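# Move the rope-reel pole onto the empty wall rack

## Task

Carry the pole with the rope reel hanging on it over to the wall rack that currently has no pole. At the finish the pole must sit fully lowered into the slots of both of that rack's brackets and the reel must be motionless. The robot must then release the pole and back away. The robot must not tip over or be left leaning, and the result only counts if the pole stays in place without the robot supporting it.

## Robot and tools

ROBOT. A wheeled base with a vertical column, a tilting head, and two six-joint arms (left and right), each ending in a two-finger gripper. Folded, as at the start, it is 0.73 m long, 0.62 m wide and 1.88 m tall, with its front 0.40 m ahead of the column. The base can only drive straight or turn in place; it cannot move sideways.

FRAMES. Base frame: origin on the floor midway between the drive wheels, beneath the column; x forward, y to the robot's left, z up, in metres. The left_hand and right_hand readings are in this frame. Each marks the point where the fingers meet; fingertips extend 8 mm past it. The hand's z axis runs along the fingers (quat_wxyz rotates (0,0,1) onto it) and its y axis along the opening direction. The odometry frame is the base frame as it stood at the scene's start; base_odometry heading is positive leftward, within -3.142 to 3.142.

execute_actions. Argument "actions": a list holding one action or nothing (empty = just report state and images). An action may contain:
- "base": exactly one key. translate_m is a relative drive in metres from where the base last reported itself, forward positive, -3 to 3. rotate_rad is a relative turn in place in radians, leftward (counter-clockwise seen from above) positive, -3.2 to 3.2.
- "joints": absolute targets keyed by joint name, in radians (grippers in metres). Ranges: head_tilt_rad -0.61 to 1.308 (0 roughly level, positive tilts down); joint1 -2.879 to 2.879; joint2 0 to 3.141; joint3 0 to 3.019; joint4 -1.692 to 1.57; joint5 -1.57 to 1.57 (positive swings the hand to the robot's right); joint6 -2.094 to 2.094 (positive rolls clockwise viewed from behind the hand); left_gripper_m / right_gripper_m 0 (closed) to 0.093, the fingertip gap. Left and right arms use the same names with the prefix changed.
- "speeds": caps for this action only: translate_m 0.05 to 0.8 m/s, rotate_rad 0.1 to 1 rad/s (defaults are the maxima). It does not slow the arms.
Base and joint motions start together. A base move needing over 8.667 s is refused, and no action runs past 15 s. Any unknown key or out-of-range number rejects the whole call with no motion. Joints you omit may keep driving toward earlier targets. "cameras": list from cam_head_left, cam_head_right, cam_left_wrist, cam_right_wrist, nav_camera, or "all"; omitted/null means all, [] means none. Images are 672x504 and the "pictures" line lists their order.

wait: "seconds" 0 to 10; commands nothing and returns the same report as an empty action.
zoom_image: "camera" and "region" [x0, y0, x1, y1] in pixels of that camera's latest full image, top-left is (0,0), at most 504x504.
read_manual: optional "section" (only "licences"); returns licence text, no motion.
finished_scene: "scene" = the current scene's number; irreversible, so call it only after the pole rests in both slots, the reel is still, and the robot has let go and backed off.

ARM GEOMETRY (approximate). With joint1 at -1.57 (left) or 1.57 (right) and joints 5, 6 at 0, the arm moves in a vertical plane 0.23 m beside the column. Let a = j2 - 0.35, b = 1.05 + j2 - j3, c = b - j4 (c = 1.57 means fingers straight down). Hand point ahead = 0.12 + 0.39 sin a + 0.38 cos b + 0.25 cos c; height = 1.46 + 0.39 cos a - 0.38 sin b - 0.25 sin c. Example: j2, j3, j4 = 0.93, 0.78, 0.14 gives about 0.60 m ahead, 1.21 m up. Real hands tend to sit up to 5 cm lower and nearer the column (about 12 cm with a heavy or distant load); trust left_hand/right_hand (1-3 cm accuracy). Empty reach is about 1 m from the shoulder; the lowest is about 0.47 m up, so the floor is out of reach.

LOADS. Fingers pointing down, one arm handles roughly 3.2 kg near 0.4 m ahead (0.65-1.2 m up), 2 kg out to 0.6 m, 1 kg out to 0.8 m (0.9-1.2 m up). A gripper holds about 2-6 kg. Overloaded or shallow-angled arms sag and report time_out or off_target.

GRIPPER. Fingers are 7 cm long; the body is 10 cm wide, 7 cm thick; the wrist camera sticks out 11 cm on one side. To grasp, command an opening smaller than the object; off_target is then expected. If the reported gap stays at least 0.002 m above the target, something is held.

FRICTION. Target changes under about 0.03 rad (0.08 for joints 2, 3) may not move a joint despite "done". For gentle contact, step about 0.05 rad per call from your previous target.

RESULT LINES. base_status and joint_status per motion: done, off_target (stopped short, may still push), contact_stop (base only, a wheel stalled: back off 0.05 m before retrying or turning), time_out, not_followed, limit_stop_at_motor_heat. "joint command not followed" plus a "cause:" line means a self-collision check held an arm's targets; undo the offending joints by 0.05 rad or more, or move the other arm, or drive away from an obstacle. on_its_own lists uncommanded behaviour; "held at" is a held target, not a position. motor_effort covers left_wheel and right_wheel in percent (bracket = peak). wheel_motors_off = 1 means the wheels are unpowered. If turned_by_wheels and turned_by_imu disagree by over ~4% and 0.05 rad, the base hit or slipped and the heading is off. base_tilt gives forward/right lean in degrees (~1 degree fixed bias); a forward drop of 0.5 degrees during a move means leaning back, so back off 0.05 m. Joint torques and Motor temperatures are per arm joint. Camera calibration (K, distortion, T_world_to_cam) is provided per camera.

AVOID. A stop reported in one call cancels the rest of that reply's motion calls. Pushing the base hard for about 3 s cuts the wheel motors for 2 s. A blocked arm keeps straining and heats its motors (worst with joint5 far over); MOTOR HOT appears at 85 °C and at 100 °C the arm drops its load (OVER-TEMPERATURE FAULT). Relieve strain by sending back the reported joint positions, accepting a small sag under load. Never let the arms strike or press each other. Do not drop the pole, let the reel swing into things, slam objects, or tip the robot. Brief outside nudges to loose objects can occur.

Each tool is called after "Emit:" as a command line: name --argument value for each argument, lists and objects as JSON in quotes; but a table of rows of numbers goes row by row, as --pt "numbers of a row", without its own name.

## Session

Emit:
execute_actions --actions '[{"joints":{"head_tilt_rad":0.4}}]'

Scene clock: 0.83 s.
Joint torques (N m, as the arm reports them, + toward a larger angle): left_arm=[-0.98 -8.5  -1.35 -1.43 -0.07 -0.1 ] | right_arm=[ 1.6  -7.13 -0.42 -1.84 -0.05 -0.05]
Motor temperatures (°C, as the motors report them): left_arm=[22 23 22 24 21 25] | right_arm=[24 23 21 22 21 22]
base_odometry: x=+0.000 y=+0.000 heading=+0.000 (m, m, rad; odometry frame)
turned_by_wheels: +0.000 (rad since the last result)
turned_by_imu: +0.000 (rad since the last result)
base_tilt: forward=-0.4 right=+0.4 (deg)
base_status: not commanded
joint_positions: head_tilt_rad=+0.419 left_joint1_rad=-1.549 left_joint2_rad=+0.899 left_joint3_rad=+0.427 left_joint4_rad=-0.952 left_joint5_rad=+0.032 left_joint6_rad=-0.047 left_gripper_m=+0.094 right_joint1_rad=+1.584 right_joint2_rad=+0.868 right_joint3_rad=+0.411 right_joint4_rad=-0.984 right_joint5_rad=-0.024 right_joint6_rad=+0.036 right_gripper_m=+0.094
joint_status: all done
wheel_motors_off: 0
motor_effort: left_wheel=+1(1) right_wheel=+5(5) (%)
left_hand: x=+0.1532 y=+0.2238 z=+1.2495 quat_wxyz=(+0.435, +0.037, -0.900, -0.002) (m; base frame)
right_hand: x=+0.1460 y=-0.2185 z=+1.2594 quat_wxyz=(+0.443, -0.016, -0.896, -0.007) (m; base frame)
pictures: cam_head_left, cam_head_right, cam_left_wrist, cam_right_wrist, nav_camera
camera_calibration (this result's frames):
cam_head_left: T_world_to_cam=[[0.0321162, -0.999449, -0.00838071, 0.0412151], [-0.350506, -0.00340982, -0.936554, 1.44712], [0.93601, 0.033016, -0.350423, 0.41694], [0, 0, 0, 1]] pos_world=[0.115642, 0.0323611, 1.50176]
cam_head_right: T_world_to_cam=[[0.0172706, -0.999746, -0.0144801, -0.0092701], [-0.339061, 0.00776807, -0.940732, 1.45336], [0.940606, 0.0211566, -0.338841, 0.397499], [0, 0, 0, 1]] pos_world=[0.119048, -0.0289673, 1.50178]
cam_left_wrist: T_world_to_cam=[[0.0755961, -0.995848, -0.050706, 0.271559], [-0.0479401, -0.0544225, 0.997367, -1.22], [-0.995985, -0.0729662, -0.0518552, 0.359308], [0, 0, 0, 1]] pos_world=[0.278849, 0.230253, 1.24919]
cam_right_wrist: T_world_to_cam=[[-0.0236466, -0.999508, 0.0205995, -0.243682], [-0.0252377, 0.0211955, 0.999457, -1.24691], [-0.999402, 0.0231138, -0.0257265, 0.306636], [0, 0, 0, 1]] pos_world=[0.269221, -0.224221, 1.25914]
Images, in order (width x height): cam_head_left 672x504, cam_head_right 672x504, cam_left_wrist 672x504, cam_right_wrist 672x504, nav_camera 672x504.

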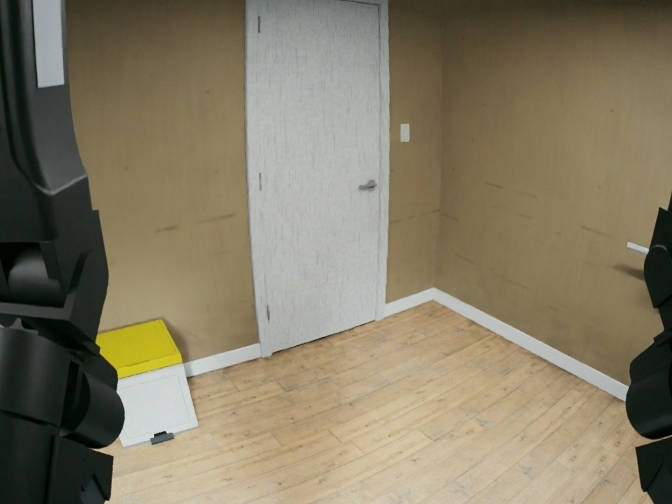

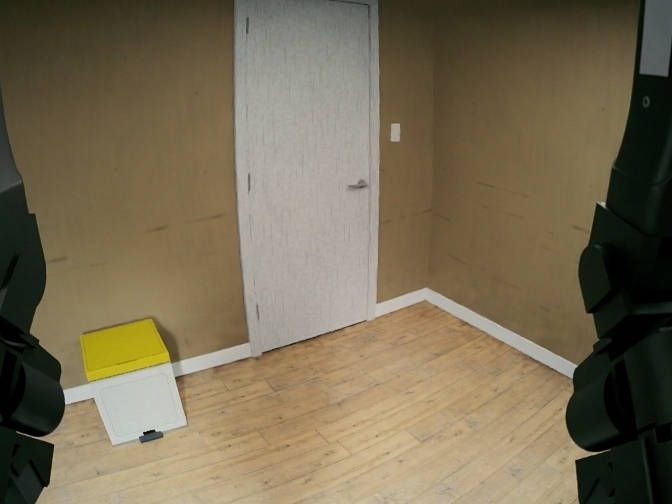

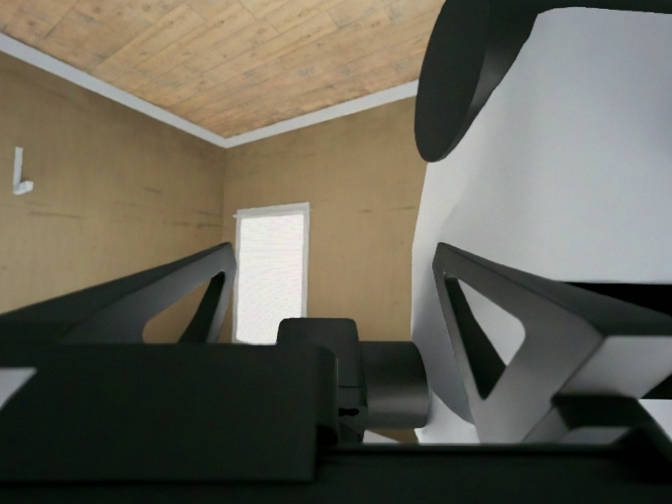

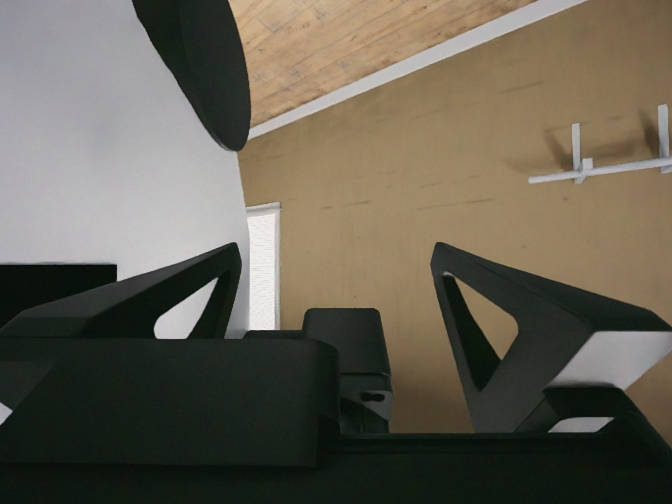

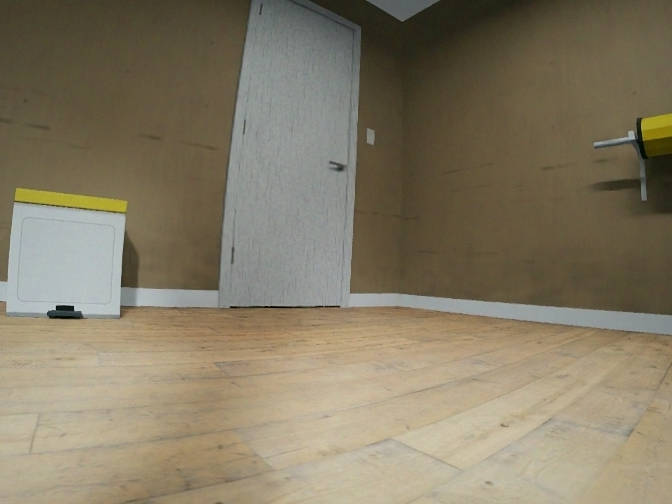

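Emit:
execute_actions --actions '[{"base":{"rotate_rad":-0.95}}]' --cameras '["cam_head_left","cam_left_wrist","cam_right_wrist"]'

Scene clock: 4.67 s.
Joint torques (N m, as the arm reports them, + toward a larger angle): left_arm=[-0.9  -8.4  -1.31 -1.48 -0.05 -0.1 ] | right_arm=[ 1.58 -7.07 -0.36 -1.82 -0.05 -0.05]
Motor temperatures (°C, as the motors report them): left_arm=[22 23 22 24 21 25] | right_arm=[24 23 21 22 21 22]
base_odometry: x=+0.000 y=+0.000 heading=-0.949 (m, m, rad; odometry frame)
turned_by_wheels: -0.949 (rad since the last result)
turned_by_imu: -0.943 (rad since the last result)
base_tilt: forward=-0.3 right=+0.4 (deg)
base_status: done
joint_positions: head_tilt_rad=+0.419 left_joint1_rad=-1.549 left_joint2_rad=+0.899 left_joint3_rad=+0.427 left_joint4_rad=-0.952 left_joint5_rad=+0.032 left_joint6_rad=-0.047 left_gripper_m=+0.094 right_joint1_rad=+1.584 right_joint2_rad=+0.868 right_joint3_rad=+0.411 right_joint4_rad=-0.984 right_joint5_rad=-0.024 right_joint6_rad=+0.036 right_gripper_m=+0.094
joint_status: not commanded
wheel_motors_off: 0
motor_effort: left_wheel=+2(34) right_wheel=-3(54) (%)
left_hand: x=+0.1532 y=+0.2238 z=+1.2495 quat_wxyz=(+0.435, +0.037, -0.900, -0.002) (m; base frame)
right_hand: x=+0.1460 y=-0.2185 z=+1.2594 quat_wxyz=(+0.443, -0.016, -0.896, -0.007) (m; base frame)
pictures: cam_head_left, cam_left_wrist, cam_right_wrist
camera_calibration (this result's frames):
cam_head_left: T_world_to_cam=[[0.0321173, -0.999449, -0.0083763, 0.0412083], [-0.350378, -0.00340982, -0.936602, 1.44719], [0.936058, 0.033016, -0.350294, 0.41674], [0, 0, 0, 1]] pos_world=[0.115647, 0.0323611, 1.50177]
cam_left_wrist: T_world_to_cam=[[0.0755961, -0.995848, -0.050706, 0.271559], [-0.0479401, -0.0544225, 0.997367, -1.22], [-0.995985, -0.0729662, -0.0518552, 0.359308], [0, 0, 0, 1]] pos_world=[0.278849, 0.230253, 1.24919]
cam_right_wrist: T_world_to_cam=[[-0.0236466, -0.999508, 0.0205995, -0.243682], [-0.0252377, 0.0211955, 0.999457, -1.24691], [-0.999402, 0.0231138, -0.0257265, 0.306636], [0, 0, 0, 1]] pos_world=[0.269221, -0.224221, 1.25914]
Images, in order (width x height): cam_head_left 672x504, cam_left_wrist 672x504, cam_right_wrist 672x504.

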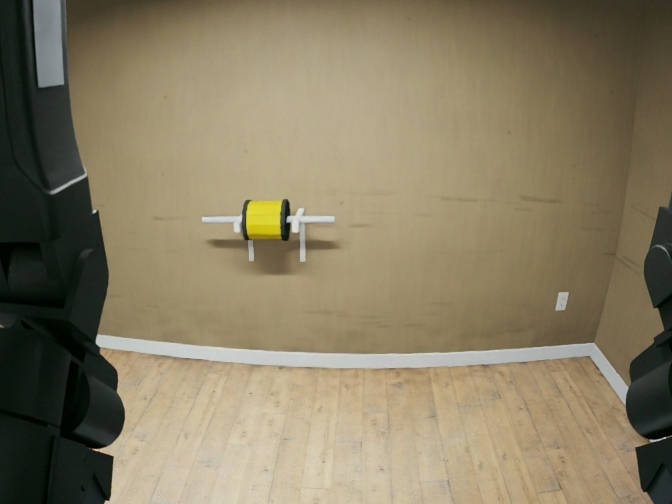

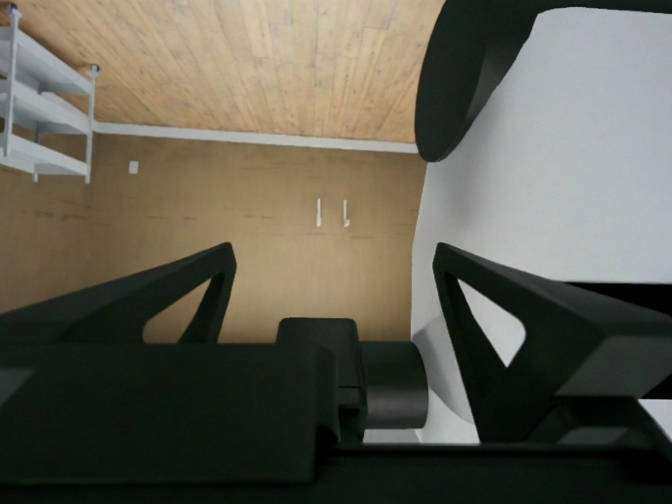

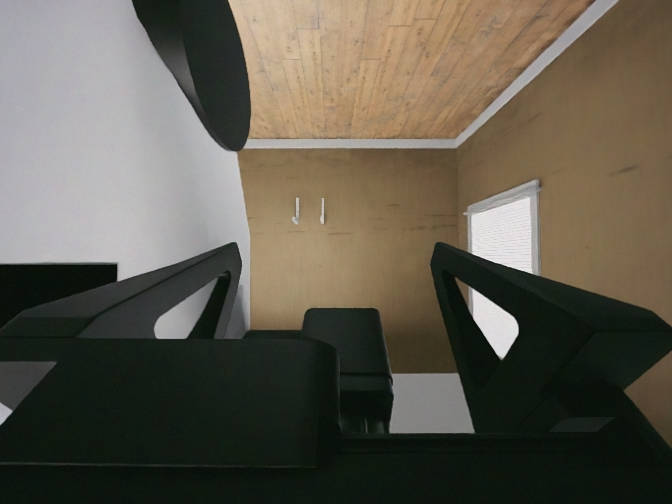

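Emit:
execute_actions --actions '[{"base":{"rotate_rad":0.383},"joints":{"head_tilt_rad":0.7,"left_joint1_rad":-1.57,"left_joint2_rad":1.55,"left_joint3_rad":1.05,"left_joint4_rad":0,"left_joint5_rad":0,"left_joint6_rad":-1.57,"right_joint1_rad":1.57,"right_joint2_rad":1.55,"right_joint3_rad":1.05,"right_joint4_rad":0,"right_joint5_rad":0,"right_joint6_rad":1.57}}]' --cameras '[]'

Emit:
execute_actions --actions '[{"base":{"translate_m":1.146}}]' --cameras '[]'

Emit:
execute_actions --actions '[{"base":{"rotate_rad":-0.413}}]' --cameras '["cam_head_left"]'

Scene clock: 11.03 s.
Joint torques (N m, as the arm reports them, + toward a larger angle): left_arm=[ -1.25 -16.69   0.33   0.43  -0.24  -0.17] | right_arm=[  1.59 -14.73   0.46   0.61   0.09   0.07]
Motor temperatures (°C, as the motors report them): left_arm=[22 23 22 24 22 25] | right_arm=[24 23 21 22 21 22]
base_odometry: x=+0.000 y=+0.000 heading=-0.567 (m, m, rad; odometry frame)
turned_by_wheels: +0.383 (rad since the last result)
turned_by_imu: +0.383 (rad since the last result)
base_tilt: forward=-0.5 right=+0.3 (deg)
base_status: done
joint_positions: head_tilt_rad=+0.703 left_joint1_rad=-1.569 left_joint2_rad=+1.553 left_joint3_rad=+1.048 left_joint4_rad=-0.009 left_joint5_rad=+0.003 left_joint6_rad=-1.563 left_gripper_m=+0.094 right_joint1_rad=+1.571 right_joint2_rad=+1.545 right_joint3_rad=+1.054 right_joint4_rad=-0.008 right_joint5_rad=+0.000 right_joint6_rad=+1.558 right_gripper_m=+0.094
joint_status: all done
wheel_motors_off: 0
motor_effort: left_wheel=-1(28) right_wheel=+2(34) (%)
left_hand: x=+0.4929 y=+0.2253 z=+0.9655 quat_wxyz=(-0.003, +0.705, -0.709, +0.004) (m; base frame)
right_hand: x=+0.5011 y=-0.2255 z=+0.9686 quat_wxyz=(-0.009, -0.703, -0.711, -0.009) (m; base frame)
pictures: none
No camera images: the call's "cameras" was empty. Leave "cameras" out to get every camera's image.

Scene clock: 14.63 s.
Joint torques (N m, as the arm reports them, + toward a larger angle): left_arm=[ -1.18 -16.44   0.04   0.49  -0.24  -0.17] | right_arm=[  1.44 -15.01   0.7    0.6    0.09   0.07]
Motor temperatures (°C, as the motors report them): left_arm=[22 23 22 24 22 25] | right_arm=[24 24 21 22 21 22]
base_odometry: x=+0.967 y=-0.616 heading=-0.568 (m, m, rad; odometry frame)
turned_by_wheels: -0.001 (rad since the last result)
turned_by_imu: -0.004 (rad since the last result)
base_tilt: forward=-0.4 right=+0.3 (deg)
base_status: done
joint_positions: head_tilt_rad=+0.703 left_joint1_rad=-1.569 left_joint2_rad=+1.552 left_joint3_rad=+1.050 left_joint4_rad=-0.009 left_joint5_rad=+0.003 left_joint6_rad=-1.563 left_gripper_m=+0.094 right_joint1_rad=+1.571 right_joint2_rad=+1.545 right_joint3_rad=+1.051 right_joint4_rad=-0.008 right_joint5_rad=+0.000 right_joint6_rad=+1.558 right_gripper_m=+0.094
joint_status: not commanded
wheel_motors_off: 0
motor_effort: left_wheel=-2(40) right_wheel=+2(78) (%)
left_hand: x=+0.4946 y=+0.2253 z=+0.9657 quat_wxyz=(-0.004, +0.705, -0.709, +0.005) (m; base frame)
right_hand: x=+0.4990 y=-0.2255 z=+0.9685 quat_wxyz=(-0.008, -0.703, -0.711, -0.008) (m; base frame)
pictures: none
No camera images: the call's "cameras" was empty. Leave "cameras" out to get every camera's image.

Scene clock: 16.43 s.
Joint torques (N m, as the arm reports them, + toward a larger angle): left_arm=[ -1.19 -16.25   0.1    0.51  -0.25  -0.18] | right_arm=[  1.18 -14.98   0.7    0.58   0.09   0.07]
Motor temperatures (°C, as the motors report them): left_arm=[22 24 22 24 22 25] | right_arm=[24 24 21 22 21 22]
base_odometry: x=+0.967 y=-0.616 heading=-0.980 (m, m, rad; odometry frame)
turned_by_wheels: -0.412 (rad since the last result)
turned_by_imu: -0.407 (rad since the last result)
base_tilt: forward=-0.4 right=+0.4 (deg)
base_status: done
joint_positions: head_tilt_rad=+0.703 left_joint1_rad=-1.569 left_joint2_rad=+1.552 left_joint3_rad=+1.050 left_joint4_rad=-0.009 left_joint5_rad=+0.003 left_joint6_rad=-1.563 left_gripper_m=+0.094 right_joint1_rad=+1.570 right_joint2_rad=+1.545 right_joint3_rad=+1.051 right_joint4_rad=-0.008 right_joint5_rad=+0.000 right_joint6_rad=+1.558 right_gripper_m=+0.094
joint_status: not commanded
wheel_motors_off: 0
motor_effort: left_wheel=+0(38) right_wheel=-4(64) (%)
left_hand: x=+0.4946 y=+0.2251 z=+0.9657 quat_wxyz=(-0.004, +0.705, -0.709, +0.005) (m; base frame)
right_hand: x=+0.4990 y=-0.2259 z=+0.9685 quat_wxyz=(-0.008, -0.703, -0.711, -0.008) (m; base frame)
pictures: cam_head_left
camera_calibration (this result's frames):
cam_head_left: T_world_to_cam=[[0.0284743, -0.999449, -0.0170558, 0.0547569], [-0.599222, -0.00340982, -0.800575, 1.25015], [0.800076, 0.033016, -0.598989, 0.80653], [0, 0, 0, 1]] pos_world=[0.102275, 0.0323611, 1.48488]
Images, in order (width x height): cam_head_left 672x504.

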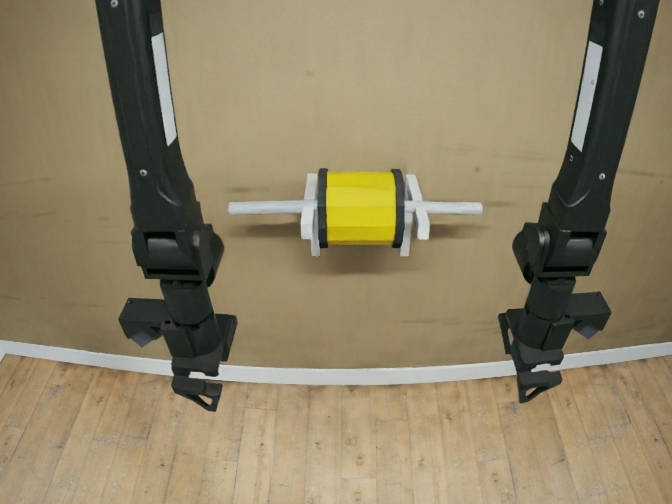

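Emit:
execute_actions --actions '[{"base":{"translate_m":0.565},"speeds":{"translate_m":0.5},"joints":{"head_tilt_rad":1.0}}]' --cameras '[]'

Emit:
execute_actions --actions '[{"joints":{"left_joint2_rad":1.65,"left_joint3_rad":1.12,"right_joint2_rad":1.65,"right_joint3_rad":1.12}}]' --cameras '["cam_head_left","cam_left_wrist","cam_right_wrist"]'

Scene clock: 22.43 s.
Joint torques (N m, as the arm reports them, + toward a larger angle): left_arm=[ -1.03 -16.18  -0.09   0.44  -0.23  -0.16] | right_arm=[  1.42 -14.46   0.6    0.59   0.09   0.07]
Motor temperatures (°C, as the motors report them): left_arm=[22 24 22 24 22 25] | right_arm=[24 24 21 22 21 22]
base_odometry: x=+1.281 y=-1.085 heading=-0.981 (m, m, rad; odometry frame)
turned_by_wheels: -0.001 (rad since the last result)
turned_by_imu: -0.001 (rad since the last result)
base_tilt: forward=-0.4 right=+0.3 (deg)
base_status: done
joint_positions: head_tilt_rad=+1.001 left_joint1_rad=-1.569 left_joint2_rad=+1.552 left_joint3_rad=+1.052 left_joint4_rad=-0.009 left_joint5_rad=+0.003 left_joint6_rad=-1.563 left_gripper_m=+0.094 right_joint1_rad=+1.570 right_joint2_rad=+1.545 right_joint3_rad=+1.052 right_joint4_rad=-0.008 right_joint5_rad=+0.000 right_joint6_rad=+1.558 right_gripper_m=+0.094
joint_status: all done
wheel_motors_off: 0
motor_effort: left_wheel=-1(57) right_wheel=+1(68) (%)
left_hand: x=+0.4956 y=+0.2251 z=+0.9657 quat_wxyz=(-0.004, +0.705, -0.709, +0.005) (m; base frame)
right_hand: x=+0.4997 y=-0.2259 z=+0.9685 quat_wxyz=(-0.008, -0.703, -0.711, -0.008) (m; base frame)
pictures: none
No camera images: the call's "cameras" was empty. Leave "cameras" out to get every camera's image.

Scene clock: 23.23 s.
Joint torques (N m, as the arm reports them, + toward a larger angle): left_arm=[ -0.99 -16.29  -0.04   0.26  -0.24  -0.17] | right_arm=[  1.41 -15.85   0.56   0.41   0.09   0.07]
Motor temperatures (°C, as the motors report them): left_arm=[22 24 22 24 22 25] | right_arm=[24 24 21 22 21 22]
base_odometry: x=+1.281 y=-1.085 heading=-0.981 (m, m, rad; odometry frame)
turned_by_wheels: +0.000 (rad since the last result)
turned_by_imu: +0.000 (rad since the last result)
base_tilt: forward=-0.4 right=+0.4 (deg)
base_status: not commanded
joint_positions: head_tilt_rad=+1.001 left_joint1_rad=-1.569 left_joint2_rad=+1.648 left_joint3_rad=+1.118 left_joint4_rad=-0.005 left_joint5_rad=+0.003 left_joint6_rad=-1.563 left_gripper_m=+0.094 right_joint1_rad=+1.570 right_joint2_rad=+1.645 right_joint3_rad=+1.118 right_joint4_rad=-0.005 right_joint5_rad=+0.000 right_joint6_rad=+1.558 right_gripper_m=+0.094
joint_status: all done
wheel_motors_off: 0
motor_effort: left_wheel=-1(2) right_wheel=+0(2) (%)
left_hand: x=+0.4898 y=+0.2251 z=+0.9308 quat_wxyz=(+0.004, +0.705, -0.709, -0.003) (m; base frame)
right_hand: x=+0.4910 y=-0.2260 z=+0.9317 quat_wxyz=(+0.003, -0.703, -0.711, +0.003) (m; base frame)
pictures: cam_head_left, cam_left_wrist, cam_right_wrist
camera_calibration (this result's frames):
cam_head_left: T_world_to_cam=[[0.022231, -0.999449, -0.0246469, 0.0667594], [-0.807404, -0.00340982, -0.589989, 0.936258], [0.58958, 0.033016, -0.807035, 1.13744], [0, 0, 0, 1]] pos_world=[0.0838395, 0.0323611, 1.47198]
cam_left_wrist: T_world_to_cam=[[0.999857, 0.0119768, -0.0119792, -0.484303], [0.0167105, -0.813266, 0.581652, -0.359755], [-0.00277599, -0.581769, -0.81335, 1.01499], [0, 0, 0, 1]] pos_world=[0.493063, 0.303713, 1.02899]
cam_right_wrist: T_world_to_cam=[[-0.999585, -0.00362704, 0.0285882, 0.460514], [0.0138352, 0.809837, 0.586491, -0.366776], [-0.025279, 0.586643, -0.809451, 1.02239], [0, 0, 0, 1]] pos_world=[0.491243, -0.301081, 1.02952]
Images, in order (width x height): cam_head_left 672x504, cam_left_wrist 672x504, cam_right_wrist 672x504.

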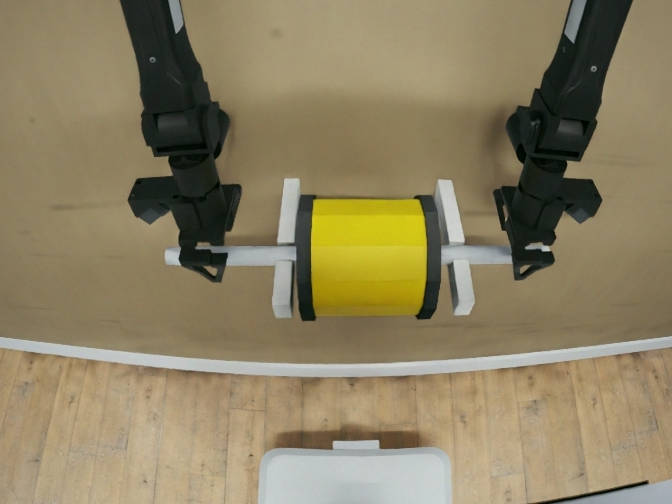

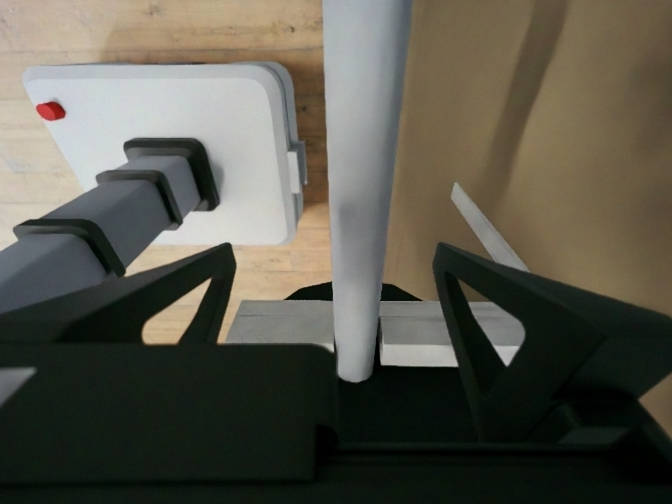

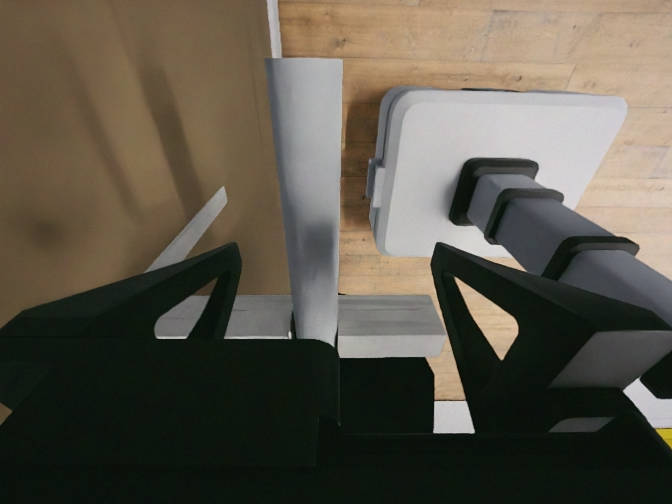

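Emit:
execute_actions --actions '[{"joints":{"left_joint2_rad":1.73,"left_joint3_rad":1.21,"right_joint2_rad":1.73,"right_joint3_rad":1.21}}]' --cameras '[]'

Emit:
execute_actions --actions '[{"joints":{"left_joint2_rad":1.81,"left_joint3_rad":1.275,"right_joint2_rad":1.81,"right_joint3_rad":1.275}}]' --cameras '["cam_left_wrist"]'

Emit:
execute_actions --actions '[{"joints":{"left_gripper_m":0.0,"right_gripper_m":0.0}}]' --cameras '[]'

Emit:
execute_actions --actions '[{"joints":{"left_joint2_rad":1.68,"left_joint3_rad":1.2,"right_joint2_rad":1.68,"right_joint3_rad":1.2}}]' --cameras '[]'

Emit:
execute_actions --actions '[{"joints":{"left_joint2_rad":1.55,"left_joint3_rad":1.08,"right_joint2_rad":1.55,"right_joint3_rad":1.08}}]' --cameras '["cam_head_left"]'

Scene clock: 33.80 s.
Joint torques (N m, as the arm reports them, + toward a larger angle): left_arm=[ -0.94 -15.94  -0.15   0.32  -0.24  -0.17] | right_arm=[  1.4  -15.32   0.5    0.42   0.09   0.07]
Motor temperatures (°C, as the motors report them): left_arm=[22 24 22 24 22 25] | right_arm=[24 24 21 22 21 22]
base_odometry: x=+1.281 y=-1.085 heading=-0.981 (m, m, rad; odometry frame)
turned_by_wheels: +0.000 (rad since the last result)
turned_by_imu: +0.001 (rad since the last result)
base_tilt: forward=-0.4 right=+0.3 (deg)
base_status: not commanded
joint_positions: head_tilt_rad=+1.001 left_joint1_rad=-1.569 left_joint2_rad=+1.723 left_joint3_rad=+1.212 left_joint4_rad=-0.005 left_joint5_rad=+0.003 left_joint6_rad=-1.563 left_gripper_m=+0.094 right_joint1_rad=+1.570 right_joint2_rad=+1.719 right_joint3_rad=+1.212 right_joint4_rad=-0.005 right_joint5_rad=+0.000 right_joint6_rad=+1.558 right_gripper_m=+0.094
joint_status: all done
wheel_motors_off: 0
motor_effort: left_wheel=-2(2) right_wheel=+1(1) (%)
left_hand: x=+0.5079 y=+0.2252 z=+0.9025 quat_wxyz=(-0.002, +0.705, -0.709, +0.003) (m; base frame)
right_hand: x=+0.5103 y=-0.2260 z=+0.9042 quat_wxyz=(-0.004, -0.703, -0.711, -0.004) (m; base frame)
pictures: none
No camera images: the call's "cameras" was empty. Leave "cameras" out to get every camera's image.

Scene clock: 34.63 s.
Joint torques (N m, as the arm reports them, + toward a larger angle): left_arm=[ -1.01 -16.43  -0.25   0.3   -0.23  -0.19] | right_arm=[  1.38 -14.15   0.56   0.46   0.09   0.07]
Motor temperatures (°C, as the motors report them): left_arm=[22 24 22 24 22 25] | right_arm=[24 24 21 22 21 22]
base_odometry: x=+1.281 y=-1.085 heading=-0.981 (m, m, rad; odometry frame)
turned_by_wheels: +0.000 (rad since the last result)
turned_by_imu: +0.000 (rad since the last result)
base_tilt: forward=-0.4 right=+0.3 (deg)
base_status: not commanded
joint_positions: head_tilt_rad=+1.001 left_joint1_rad=-1.569 left_joint2_rad=+1.806 left_joint3_rad=+1.274 left_joint4_rad=-0.005 left_joint5_rad=+0.003 left_joint6_rad=-1.563 left_gripper_m=+0.094 right_joint1_rad=+1.570 right_joint2_rad=+1.802 right_joint3_rad=+1.274 right_joint4_rad=-0.005 right_joint5_rad=+0.000 right_joint6_rad=+1.558 right_gripper_m=+0.094
joint_status: all done
wheel_motors_off: 0
motor_effort: left_wheel=-2(2) right_wheel=+1(2) (%)
left_hand: x=+0.4998 y=+0.2252 z=+0.8710 quat_wxyz=(+0.005, +0.705, -0.709, -0.004) (m; base frame)
right_hand: x=+0.5016 y=-0.2260 z=+0.8724 quat_wxyz=(+0.003, -0.703, -0.711, +0.004) (m; base frame)
pictures: cam_left_wrist
camera_calibration (this result's frames):
cam_left_wrist: T_world_to_cam=[[0.999826, 0.01198, -0.0142678, -0.493066], [0.0180444, -0.813265, 0.581614, -0.325735], [-0.00463574, -0.58177, -0.81334, 0.967404], [0, 0, 0, 1]] pos_world=[0.503342, 0.303805, 0.969245]
Images, in order (width x height): cam_left_wrist 672x504.

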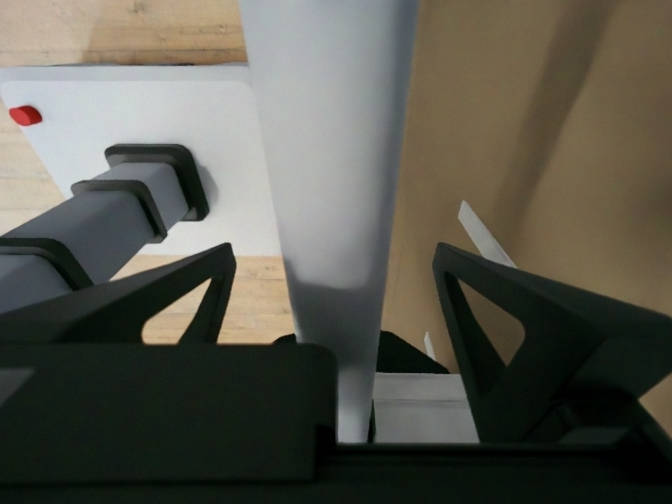

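Scene clock: 35.47 s.
Joint torques (N m, as the arm reports them, + toward a larger angle): left_arm=[ -1.27 -16.57  -0.47   0.15  -0.24   0.01] | right_arm=[  1.42 -15.42   0.23   0.18   0.1   -0.03]
Motor temperatures (°C, as the motors report them): left_arm=[22 24 22 24 22 25] | right_arm=[24 24 21 22 21 22]
base_odometry: x=+1.281 y=-1.085 heading=-0.981 (m, m, rad; odometry frame)
turned_by_wheels: +0.000 (rad since the last result)
turned_by_imu: +0.000 (rad since the last result)
base_tilt: forward=-0.4 right=+0.4 (deg)
base_status: not commanded
joint_positions: head_tilt_rad=+1.001 left_joint1_rad=-1.569 left_joint2_rad=+1.806 left_joint3_rad=+1.278 left_joint4_rad=-0.002 left_joint5_rad=+0.003 left_joint6_rad=-1.582 left_gripper_m=+0.026 right_joint1_rad=+1.570 right_joint2_rad=+1.802 right_joint3_rad=+1.278 right_joint4_rad=-0.001 right_joint5_rad=-0.001 right_joint6_rad=+1.568 right_gripper_m=+0.026
joint_status: left_gripper_m off_target (ended at +0.026, target +0.000); right_gripper_m off_target (ended at +0.026, target +0.000)
wheel_motors_off: 0
motor_effort: left_wheel=-2(3) right_wheel=+0(2) (%)
left_hand: x=+0.5032 y=+0.2253 z=+0.8710 quat_wxyz=(+0.003, +0.712, -0.703, -0.002) (m; base frame)
right_hand: x=+0.5052 y=-0.2260 z=+0.8724 quat_wxyz=(+0.001, -0.706, -0.708, +0.001) (m; base frame)
pictures: none
No camera images: the call's "cameras" was empty. Leave "cameras" out to get every camera's image.

Scene clock: 36.33 s.
Joint torques (N m, as the arm reports them, + toward a larger angle): left_arm=[ -0.92 -20.29  -0.35  -0.16  -0.21   0.03] | right_arm=[  1.45 -19.21   0.13  -0.27   0.14  -0.04]
Motor temperatures (°C, as the motors report them): left_arm=[22 24 22 24 22 25] | right_arm=[24 25 21 22 21 22]
base_odometry: x=+1.281 y=-1.085 heading=-0.981 (m, m, rad; odometry frame)
turned_by_wheels: +0.000 (rad since the last result)
turned_by_imu: +0.000 (rad since the last result)
base_tilt: forward=-0.4 right=+0.4 (deg)
base_status: not commanded
joint_positions: head_tilt_rad=+1.001 left_joint1_rad=-1.569 left_joint2_rad=+1.724 left_joint3_rad=+1.203 left_joint4_rad=+0.008 left_joint5_rad=+0.002 left_joint6_rad=-1.582 left_gripper_m=+0.026 right_joint1_rad=+1.570 right_joint2_rad=+1.722 right_joint3_rad=+1.203 right_joint4_rad=+0.009 right_joint5_rad=-0.002 right_joint6_rad=+1.569 right_gripper_m=+0.026
joint_status: all done
wheel_motors_off: 0
motor_effort: left_wheel=-2(4) right_wheel=+1(1) (%)
left_hand: x=+0.5047 y=+0.2254 z=+0.9020 quat_wxyz=(-0.003, +0.711, -0.703, +0.004) (m; base frame)
right_hand: x=+0.5062 y=-0.2257 z=+0.9027 quat_wxyz=(-0.004, -0.707, -0.708, -0.005) (m; base frame)
pictures: none
No camera images: the call's "cameras" was empty. Leave "cameras" out to get every camera's image.

Scene clock: 37.23 s.
Joint torques (N m, as the arm reports them, + toward a larger angle): left_arm=[ -0.84 -20.2   -0.29   0.07  -0.18   0.01] | right_arm=[  1.44 -17.96   0.28   0.05   0.15  -0.05]
Motor temperatures (°C, as the motors report them): left_arm=[22 24 22 24 22 25] | right_arm=[24 25 21 22 21 22]
base_odometry: x=+1.281 y=-1.085 heading=-0.981 (m, m, rad; odometry frame)
turned_by_wheels: +0.000 (rad since the last result)
turned_by_imu: +0.000 (rad since the last result)
base_tilt: forward=-0.4 right=+0.3 (deg)
base_status: not commanded
joint_positions: head_tilt_rad=+1.001 left_joint1_rad=-1.569 left_joint2_rad=+1.598 left_joint3_rad=+1.083 left_joint4_rad=+0.001 left_joint5_rad=+0.002 left_joint6_rad=-1.582 left_gripper_m=+0.026 right_joint1_rad=+1.570 right_joint2_rad=+1.597 right_joint3_rad=+1.083 right_joint4_rad=+0.002 right_joint5_rad=-0.002 right_joint6_rad=+1.569 right_gripper_m=+0.026
joint_status: all done
wheel_motors_off: 0
motor_effort: left_wheel=-2(3) right_wheel=+1(3) (%)
left_hand: x=+0.4950 y=+0.2253 z=+0.9492 quat_wxyz=(-0.003, +0.711, -0.703, +0.004) (m; base frame)
right_hand: x=+0.4960 y=-0.2257 z=+0.9496 quat_wxyz=(-0.004, -0.707, -0.708, -0.005) (m; base frame)
pictures: cam_head_left
camera_calibration (this result's frames):
cam_head_left: T_world_to_cam=[[0.0222293, -0.999449, -0.0246484, 0.0667617], [-0.807443, -0.00340982, -0.589936, 0.936178], [0.589527, 0.033016, -0.807074, 1.13751], [0, 0, 0, 1]] pos_world=[0.083835, 0.0323611, 1.47198]
Images, in order (width x height): cam_head_left 672x504.

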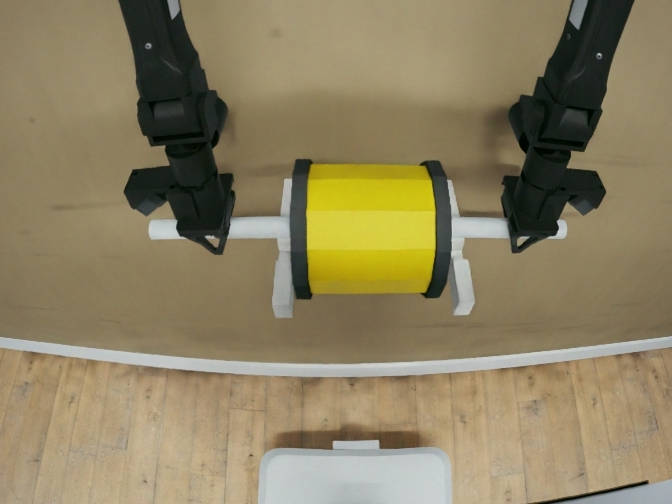

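Emit:
execute_actions --actions '[{"base":{"translate_m":-0.4},"speeds":{"translate_m":0.4}}]' --cameras '[]'

Emit:
execute_actions --actions '[{"base":{"rotate_rad":-2.89},"speeds":{"rotate_rad":0.5},"joints":{"head_tilt_rad":0.6}}]' --cameras '[]'

Emit:
execute_actions --actions '[{"base":{"translate_m":1.66},"speeds":{"translate_m":0.5}}]' --cameras '[]'

Emit:
execute_actions --actions '[{"base":{"rotate_rad":-0.26},"speeds":{"rotate_rad":0.4}}]' --cameras '["cam_head_left"]'

Scene clock: 44.33 s.
Joint torques (N m, as the arm reports them, + toward a larger angle): left_arm=[ -1.14 -20.07   0.13   0.06  -0.19   0.02] | right_arm=[  1.62 -18.96   0.58   0.07   0.16  -0.04]
Motor temperatures (°C, as the motors report them): left_arm=[22 25 22 24 22 25] | right_arm=[24 25 21 22 21 22]
base_odometry: x=+1.059 y=-0.753 heading=-0.982 (m, m, rad; odometry frame)
turned_by_wheels: -0.001 (rad since the last result)
turned_by_imu: +0.002 (rad since the last result)
base_tilt: forward=-0.4 right=+0.3 (deg)
base_status: done
joint_positions: head_tilt_rad=+1.001 left_joint1_rad=-1.569 left_joint2_rad=+1.597 left_joint3_rad=+1.078 left_joint4_rad=+0.001 left_joint5_rad=+0.002 left_joint6_rad=-1.582 left_gripper_m=+0.026 right_joint1_rad=+1.570 right_joint2_rad=+1.595 right_joint3_rad=+1.078 right_joint4_rad=+0.002 right_joint5_rad=-0.002 right_joint6_rad=+1.569 right_gripper_m=+0.026
joint_status: not commanded
wheel_motors_off: 0
motor_effort: left_wheel=-2(38) right_wheel=+0(55) (%)
left_hand: x=+0.4921 y=+0.2253 z=+0.9494 quat_wxyz=(-0.002, +0.711, -0.703, +0.002) (m; base frame)
right_hand: x=+0.4934 y=-0.2257 z=+0.9500 quat_wxyz=(-0.003, -0.707, -0.708, -0.003) (m; base frame)
pictures: none
No camera images: the call's "cameras" was empty. Leave "cameras" out to get every camera's image.

Scene clock: 50.97 s.
Joint torques (N m, as the arm reports them, + toward a larger angle): left_arm=[ -1.36 -20.04   0.14   0.08  -0.17   0.  ] | right_arm=[  1.31 -19.15   0.6    0.05   0.13  -0.05]
Motor temperatures (°C, as the motors report them): left_arm=[22 25 22 24 22 25] | right_arm=[24 25 21 22 21 22]
base_odometry: x=+1.059 y=-0.753 heading=+2.412 (m, m, rad; odometry frame)
turned_by_wheels: -2.889 (rad since the last result)
turned_by_imu: -2.873 (rad since the last result)
base_tilt: forward=-0.4 right=+0.4 (deg)
base_status: done
joint_positions: head_tilt_rad=+0.618 left_joint1_rad=-1.570 left_joint2_rad=+1.597 left_joint3_rad=+1.078 left_joint4_rad=+0.001 left_joint5_rad=+0.001 left_joint6_rad=-1.581 left_gripper_m=+0.026 right_joint1_rad=+1.570 right_joint2_rad=+1.595 right_joint3_rad=+1.078 right_joint4_rad=+0.002 right_joint5_rad=-0.002 right_joint6_rad=+1.570 right_gripper_m=+0.026
joint_status: all done
wheel_motors_off: 0
motor_effort: left_wheel=+2(54) right_wheel=-4(53) (%)
left_hand: x=+0.4921 y=+0.2249 z=+0.9494 quat_wxyz=(-0.002, +0.711, -0.703, +0.002) (m; base frame)
right_hand: x=+0.4934 y=-0.2260 z=+0.9500 quat_wxyz=(-0.003, -0.707, -0.707, -0.003) (m; base frame)
pictures: none
No camera images: the call's "cameras" was empty. Leave "cameras" out to get every camera's image.

Scene clock: 55.73 s.
Joint torques (N m, as the arm reports them, + toward a larger angle): left_arm=[ -1.02 -20.06  -0.36   0.12  -0.16   0.  ] | right_arm=[  1.45 -18.66   0.22   0.07   0.13  -0.05]
Motor temperatures (°C, as the motors report them): left_arm=[22 25 22 24 22 25] | right_arm=[24 26 21 22 21 22]
base_odometry: x=-0.179 y=+0.354 heading=+2.412 (m, m, rad; odometry frame)
turned_by_wheels: +0.000 (rad since the last result)
turned_by_imu: -0.004 (rad since the last result)
base_tilt: forward=-0.4 right=+0.4 (deg)
base_status: done
joint_positions: head_tilt_rad=+0.617 left_joint1_rad=-1.570 left_joint2_rad=+1.597 left_joint3_rad=+1.084 left_joint4_rad=+0.001 left_joint5_rad=+0.001 left_joint6_rad=-1.581 left_gripper_m=+0.026 right_joint1_rad=+1.570 right_joint2_rad=+1.595 right_joint3_rad=+1.083 right_joint4_rad=+0.002 right_joint5_rad=-0.002 right_joint6_rad=+1.570 right_gripper_m=+0.026
joint_status: not commanded
wheel_motors_off: 0
motor_effort: left_wheel=-1(60) right_wheel=+0(67) (%)
left_hand: x=+0.4959 y=+0.2249 z=+0.9495 quat_wxyz=(-0.004, +0.711, -0.703, +0.004) (m; base frame)
right_hand: x=+0.4967 y=-0.2260 z=+0.9501 quat_wxyz=(-0.005, -0.707, -0.707, -0.005) (m; base frame)
pictures: none
No camera images: the call's "cameras" was empty. Leave "cameras" out to get every camera's image.

Scene clock: 57.23 s.
Joint torques (N m, as the arm reports them, + toward a larger angle): left_arm=[ -1.1  -20.19  -0.27   0.03  -0.16   0.  ] | right_arm=[  0.65 -18.38   0.34   0.12   0.13  -0.06]
Motor temperatures (°C, as the motors report them): left_arm=[22 25 22 24 22 25] | right_arm=[24 26 21 22 21 22]
base_odometry: x=-0.179 y=+0.354 heading=+2.154 (m, m, rad; odometry frame)
turned_by_wheels: -0.259 (rad since the last result)
turned_by_imu: -0.254 (rad since the last result)
base_tilt: forward=-0.4 right=+0.4 (deg)
base_status: done
joint_positions: head_tilt_rad=+0.617 left_joint1_rad=-1.570 left_joint2_rad=+1.597 left_joint3_rad=+1.084 left_joint4_rad=+0.001 left_joint5_rad=+0.001 left_joint6_rad=-1.581 left_gripper_m=+0.026 right_joint1_rad=+1.570 right_joint2_rad=+1.595 right_joint3_rad=+1.083 right_joint4_rad=+0.002 right_joint5_rad=-0.002 right_joint6_rad=+1.570 right_gripper_m=+0.026
joint_status: not commanded
wheel_motors_off: 0
motor_effort: left_wheel=+0(46) right_wheel=-3(63) (%)
left_hand: x=+0.4959 y=+0.2249 z=+0.9495 quat_wxyz=(-0.004, +0.711, -0.703, +0.004) (m; base frame)
right_hand: x=+0.4967 y=-0.2258 z=+0.9501 quat_wxyz=(-0.005, -0.707, -0.707, -0.005) (m; base frame)
pictures: cam_head_left
camera_calibration (this result's frames):
cam_head_left: T_world_to_cam=[[0.0298399, -0.999449, -0.014535, 0.0508066], [-0.527902, -0.00340982, -0.849299, 1.32162], [0.848781, 0.033016, -0.527713, 0.694328], [0, 0, 0, 1]] pos_world=[0.106836, 0.0323611, 1.48959]
Images, in order (width x height): cam_head_left 672x504.

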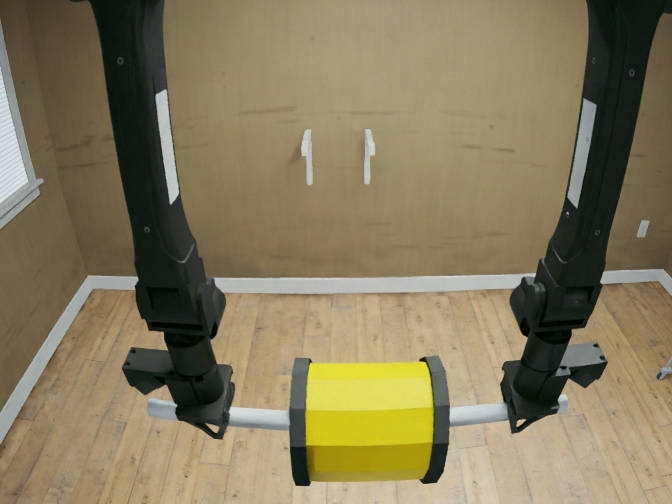

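Emit:
execute_actions --actions '[{"base":{"rotate_rad":0.062},"speeds":{"rotate_rad":0.3},"joints":{"head_tilt_rad":0.7}}]' --cameras '[]'

Emit:
execute_actions --actions '[{"base":{"translate_m":0.87},"speeds":{"translate_m":0.5}}]' --cameras '[]'

Emit:
execute_actions --actions '[{"base":{"rotate_rad":-0.032},"speeds":{"rotate_rad":0.3}}]' --cameras '["cam_head_left","nav_camera"]'

Scene clock: 62.00 s.
Joint torques (N m, as the arm reports them, + toward a larger angle): left_arm=[ -1.56 -20.2   -0.26   0.15  -0.15  -0.01] | right_arm=[  1.19 -18.47   0.32   0.08   0.09  -0.06]
Motor temperatures (°C, as the motors report them): left_arm=[22 25 22 24 22 25] | right_arm=[24 26 21 22 21 22]
base_odometry: x=-0.179 y=+0.354 heading=+2.214 (m, m, rad; odometry frame)
turned_by_wheels: +0.061 (rad since the last result)
turned_by_imu: +0.062 (rad since the last result)
base_tilt: forward=-0.5 right=+0.4 (deg)
base_status: done
joint_positions: head_tilt_rad=+0.703 left_joint1_rad=-1.568 left_joint2_rad=+1.597 left_joint3_rad=+1.083 left_joint4_rad=+0.001 left_joint5_rad=+0.001 left_joint6_rad=-1.580 left_gripper_m=+0.026 right_joint1_rad=+1.573 right_joint2_rad=+1.595 right_joint3_rad=+1.082 right_joint4_rad=+0.002 right_joint5_rad=+0.000 right_joint6_rad=+1.571 right_gripper_m=+0.026
joint_status: all done
wheel_motors_off: 0
motor_effort: left_wheel=+0(14) right_wheel=+2(55) (%)
left_hand: x=+0.4952 y=+0.2265 z=+0.9495 quat_wxyz=(-0.004, +0.711, -0.703, +0.003) (m; base frame)
right_hand: x=+0.4963 y=-0.2242 z=+0.9501 quat_wxyz=(-0.004, -0.707, -0.707, -0.005) (m; base frame)
pictures: none
No camera images: the call's "cameras" was empty. Leave "cameras" out to get every camera's image.

Scene clock: 65.20 s.
Joint torques (N m, as the arm reports them, + toward a larger angle): left_arm=[ -1.08 -19.83  -0.39   0.11  -0.17  -0.01] | right_arm=[  1.25 -19.37   0.45   0.04   0.09  -0.06]
Motor temperatures (°C, as the motors report them): left_arm=[22 25 22 24 22 25] | right_arm=[24 26 21 22 21 22]
base_odometry: x=-0.701 y=+1.050 heading=+2.213 (m, m, rad; odometry frame)
turned_by_wheels: -0.001 (rad since the last result)
turned_by_imu: -0.003 (rad since the last result)
base_tilt: forward=-0.4 right=+0.4 (deg)
base_status: done
joint_positions: head_tilt_rad=+0.703 left_joint1_rad=-1.568 left_joint2_rad=+1.596 left_joint3_rad=+1.083 left_joint4_rad=+0.001 left_joint5_rad=+0.001 left_joint6_rad=-1.580 left_gripper_m=+0.026 right_joint1_rad=+1.573 right_joint2_rad=+1.595 right_joint3_rad=+1.083 right_joint4_rad=+0.002 right_joint5_rad=+0.000 right_joint6_rad=+1.571 right_gripper_m=+0.026
joint_status: not commanded
wheel_motors_off: 0
motor_effort: left_wheel=-3(42) right_wheel=+2(83) (%)
left_hand: x=+0.4960 y=+0.2265 z=+0.9499 quat_wxyz=(-0.005, +0.711, -0.703, +0.003) (m; base frame)
right_hand: x=+0.4967 y=-0.2242 z=+0.9501 quat_wxyz=(-0.004, -0.707, -0.707, -0.006) (m; base frame)
pictures: none
No camera images: the call's "cameras" was empty. Leave "cameras" out to get every camera's image.

Scene clock: 66.10 s.
Joint torques (N m, as the arm reports them, + toward a larger angle): left_arm=[ -0.66 -20.13  -0.29   0.07  -0.11   0.  ] | right_arm=[  0.98 -19.1    0.25   0.06   0.19  -0.06]
Motor temperatures (°C, as the motors report them): left_arm=[22 25 22 24 22 25] | right_arm=[24 26 21 22 21 22]
base_odometry: x=-0.701 y=+1.050 heading=+2.183 (m, m, rad; odometry frame)
turned_by_wheels: -0.030 (rad since the last result)
turned_by_imu: -0.030 (rad since the last result)
base_tilt: forward=-0.4 right=+0.4 (deg)
base_status: done
joint_positions: head_tilt_rad=+0.703 left_joint1_rad=-1.571 left_joint2_rad=+1.596 left_joint3_rad=+1.083 left_joint4_rad=+0.001 left_joint5_rad=-0.001 left_joint6_rad=-1.581 left_gripper_m=+0.026 right_joint1_rad=+1.568 right_joint2_rad=+1.595 right_joint3_rad=+1.082 right_joint4_rad=+0.002 right_joint5_rad=-0.003 right_joint6_rad=+1.572 right_gripper_m=+0.026
joint_status: not commanded
wheel_motors_off: 0
motor_effort: left_wheel=+1(39) right_wheel=-1(50) (%)
left_hand: x=+0.4960 y=+0.2242 z=+0.9499 quat_wxyz=(-0.004, +0.710, -0.704, +0.004) (m; base frame)
right_hand: x=+0.4963 y=-0.2265 z=+0.9501 quat_wxyz=(-0.004, -0.708, -0.706, -0.005) (m; base frame)
pictures: cam_head_left, nav_camera
camera_calibration (this result's frames):
cam_head_left: T_world_to_cam=[[0.028474, -0.999449, -0.0170564, 0.0547578], [-0.599238, -0.00340982, -0.800564, 1.25013], [0.800065, 0.033016, -0.599004, 0.806553], [0, 0, 0, 1]] pos_world=[0.102273, 0.0323611, 1.48488]
Images, in order (width x height): cam_head_left 672x504, nav_camera 672x504.

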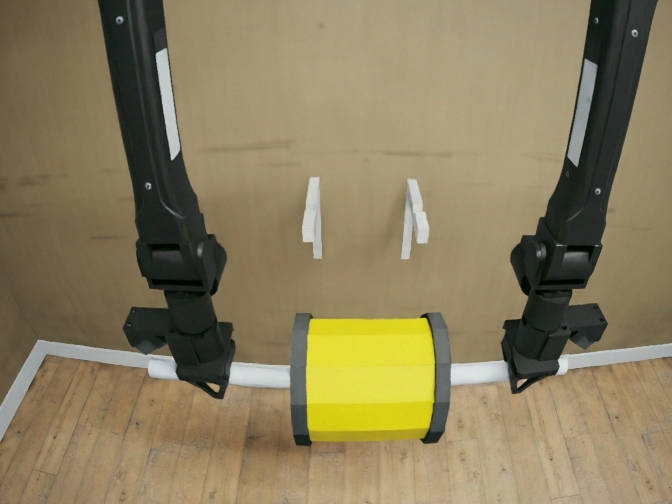

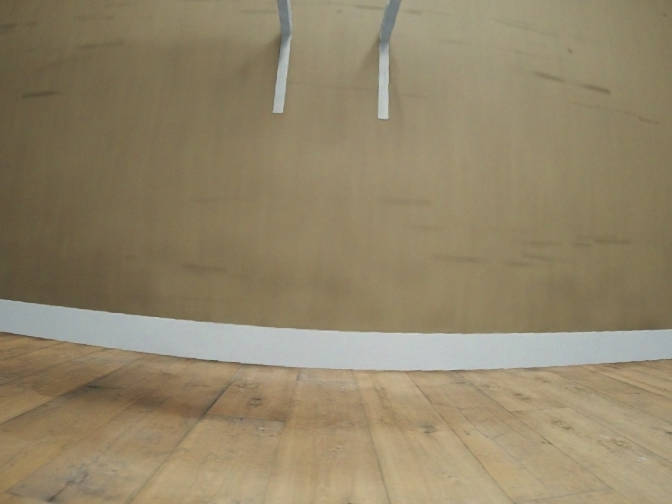

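Emit:
execute_actions --actions '[{"base":{"translate_m":0.42},"speeds":{"translate_m":0.3},"joints":{"head_tilt_rad":1.0,"left_joint1_rad":-1.595,"right_joint1_rad":1.545}}]' --cameras '["cam_head_left","cam_head_right"]'

Scene clock: 70.73 s.
Joint torques (N m, as the arm reports them, + toward a larger angle): left_arm=[ -2.01 -20.39  -0.46   0.1    0.11   0.01] | right_arm=[  0.19 -18.82   0.3    0.06   0.44  -0.05]
Motor temperatures (°C, as the motors report them): left_arm=[22 26 22 24 22 25] | right_arm=[24 26 21 22 22 22]
base_odometry: x=-0.942 y=+1.394 heading=+2.182 (m, m, rad; odometry frame)
turned_by_wheels: -0.001 (rad since the last result)
turned_by_imu: -0.001 (rad since the last result)
base_tilt: forward=-0.4 right=+0.2 (deg)
base_status: done
joint_positions: head_tilt_rad=+1.000 left_joint1_rad=-1.584 left_joint2_rad=+1.596 left_joint3_rad=+1.086 left_joint4_rad=+0.001 left_joint5_rad=-0.006 left_joint6_rad=-1.582 left_gripper_m=+0.026 right_joint1_rad=+1.555 right_joint2_rad=+1.593 right_joint3_rad=+1.080 right_joint4_rad=+0.002 right_joint5_rad=-0.009 right_joint6_rad=+1.570 right_gripper_m=+0.026
joint_status: all done
wheel_motors_off: 0
motor_effort: left_wheel=-1(36) right_wheel=+1(69) (%)
left_hand: x=+0.4976 y=+0.2170 z=+0.9499 quat_wxyz=(-0.003, +0.709, -0.706, +0.007) (m; base frame)
right_hand: x=+0.4958 y=-0.2338 z=+0.9509 quat_wxyz=(-0.006, -0.710, -0.705, -0.003) (m; base frame)
pictures: cam_head_left, cam_head_right
camera_calibration (this result's frames):
cam_head_left: T_world_to_cam=[[0.0222342, -0.999449, -0.024644, 0.0667547], [-0.807326, -0.00340982, -0.590095, 0.936418], [0.589686, 0.033016, -0.806957, 1.13732], [0, 0, 0, 1]] pos_world=[0.0838485, 0.0323611, 1.47199]
cam_head_right: T_world_to_cam=[[0.00647835, -0.999746, -0.0215865, 0.00221336], [-0.800057, 0.00776807, -0.599873, 0.951486], [0.599889, 0.0211566, -0.799804, 1.12442], [0, 0, 0, 1]] pos_world=[0.0867034, -0.0289673, 1.47013]
Images, in order (width x height): cam_head_left 672x504, cam_head_right 672x504.

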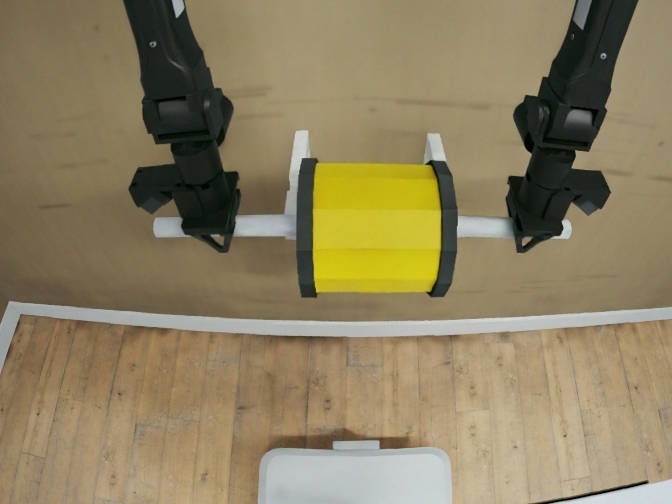

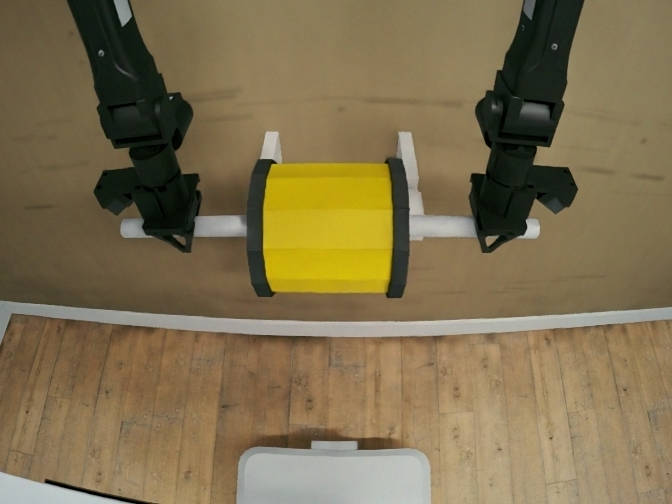

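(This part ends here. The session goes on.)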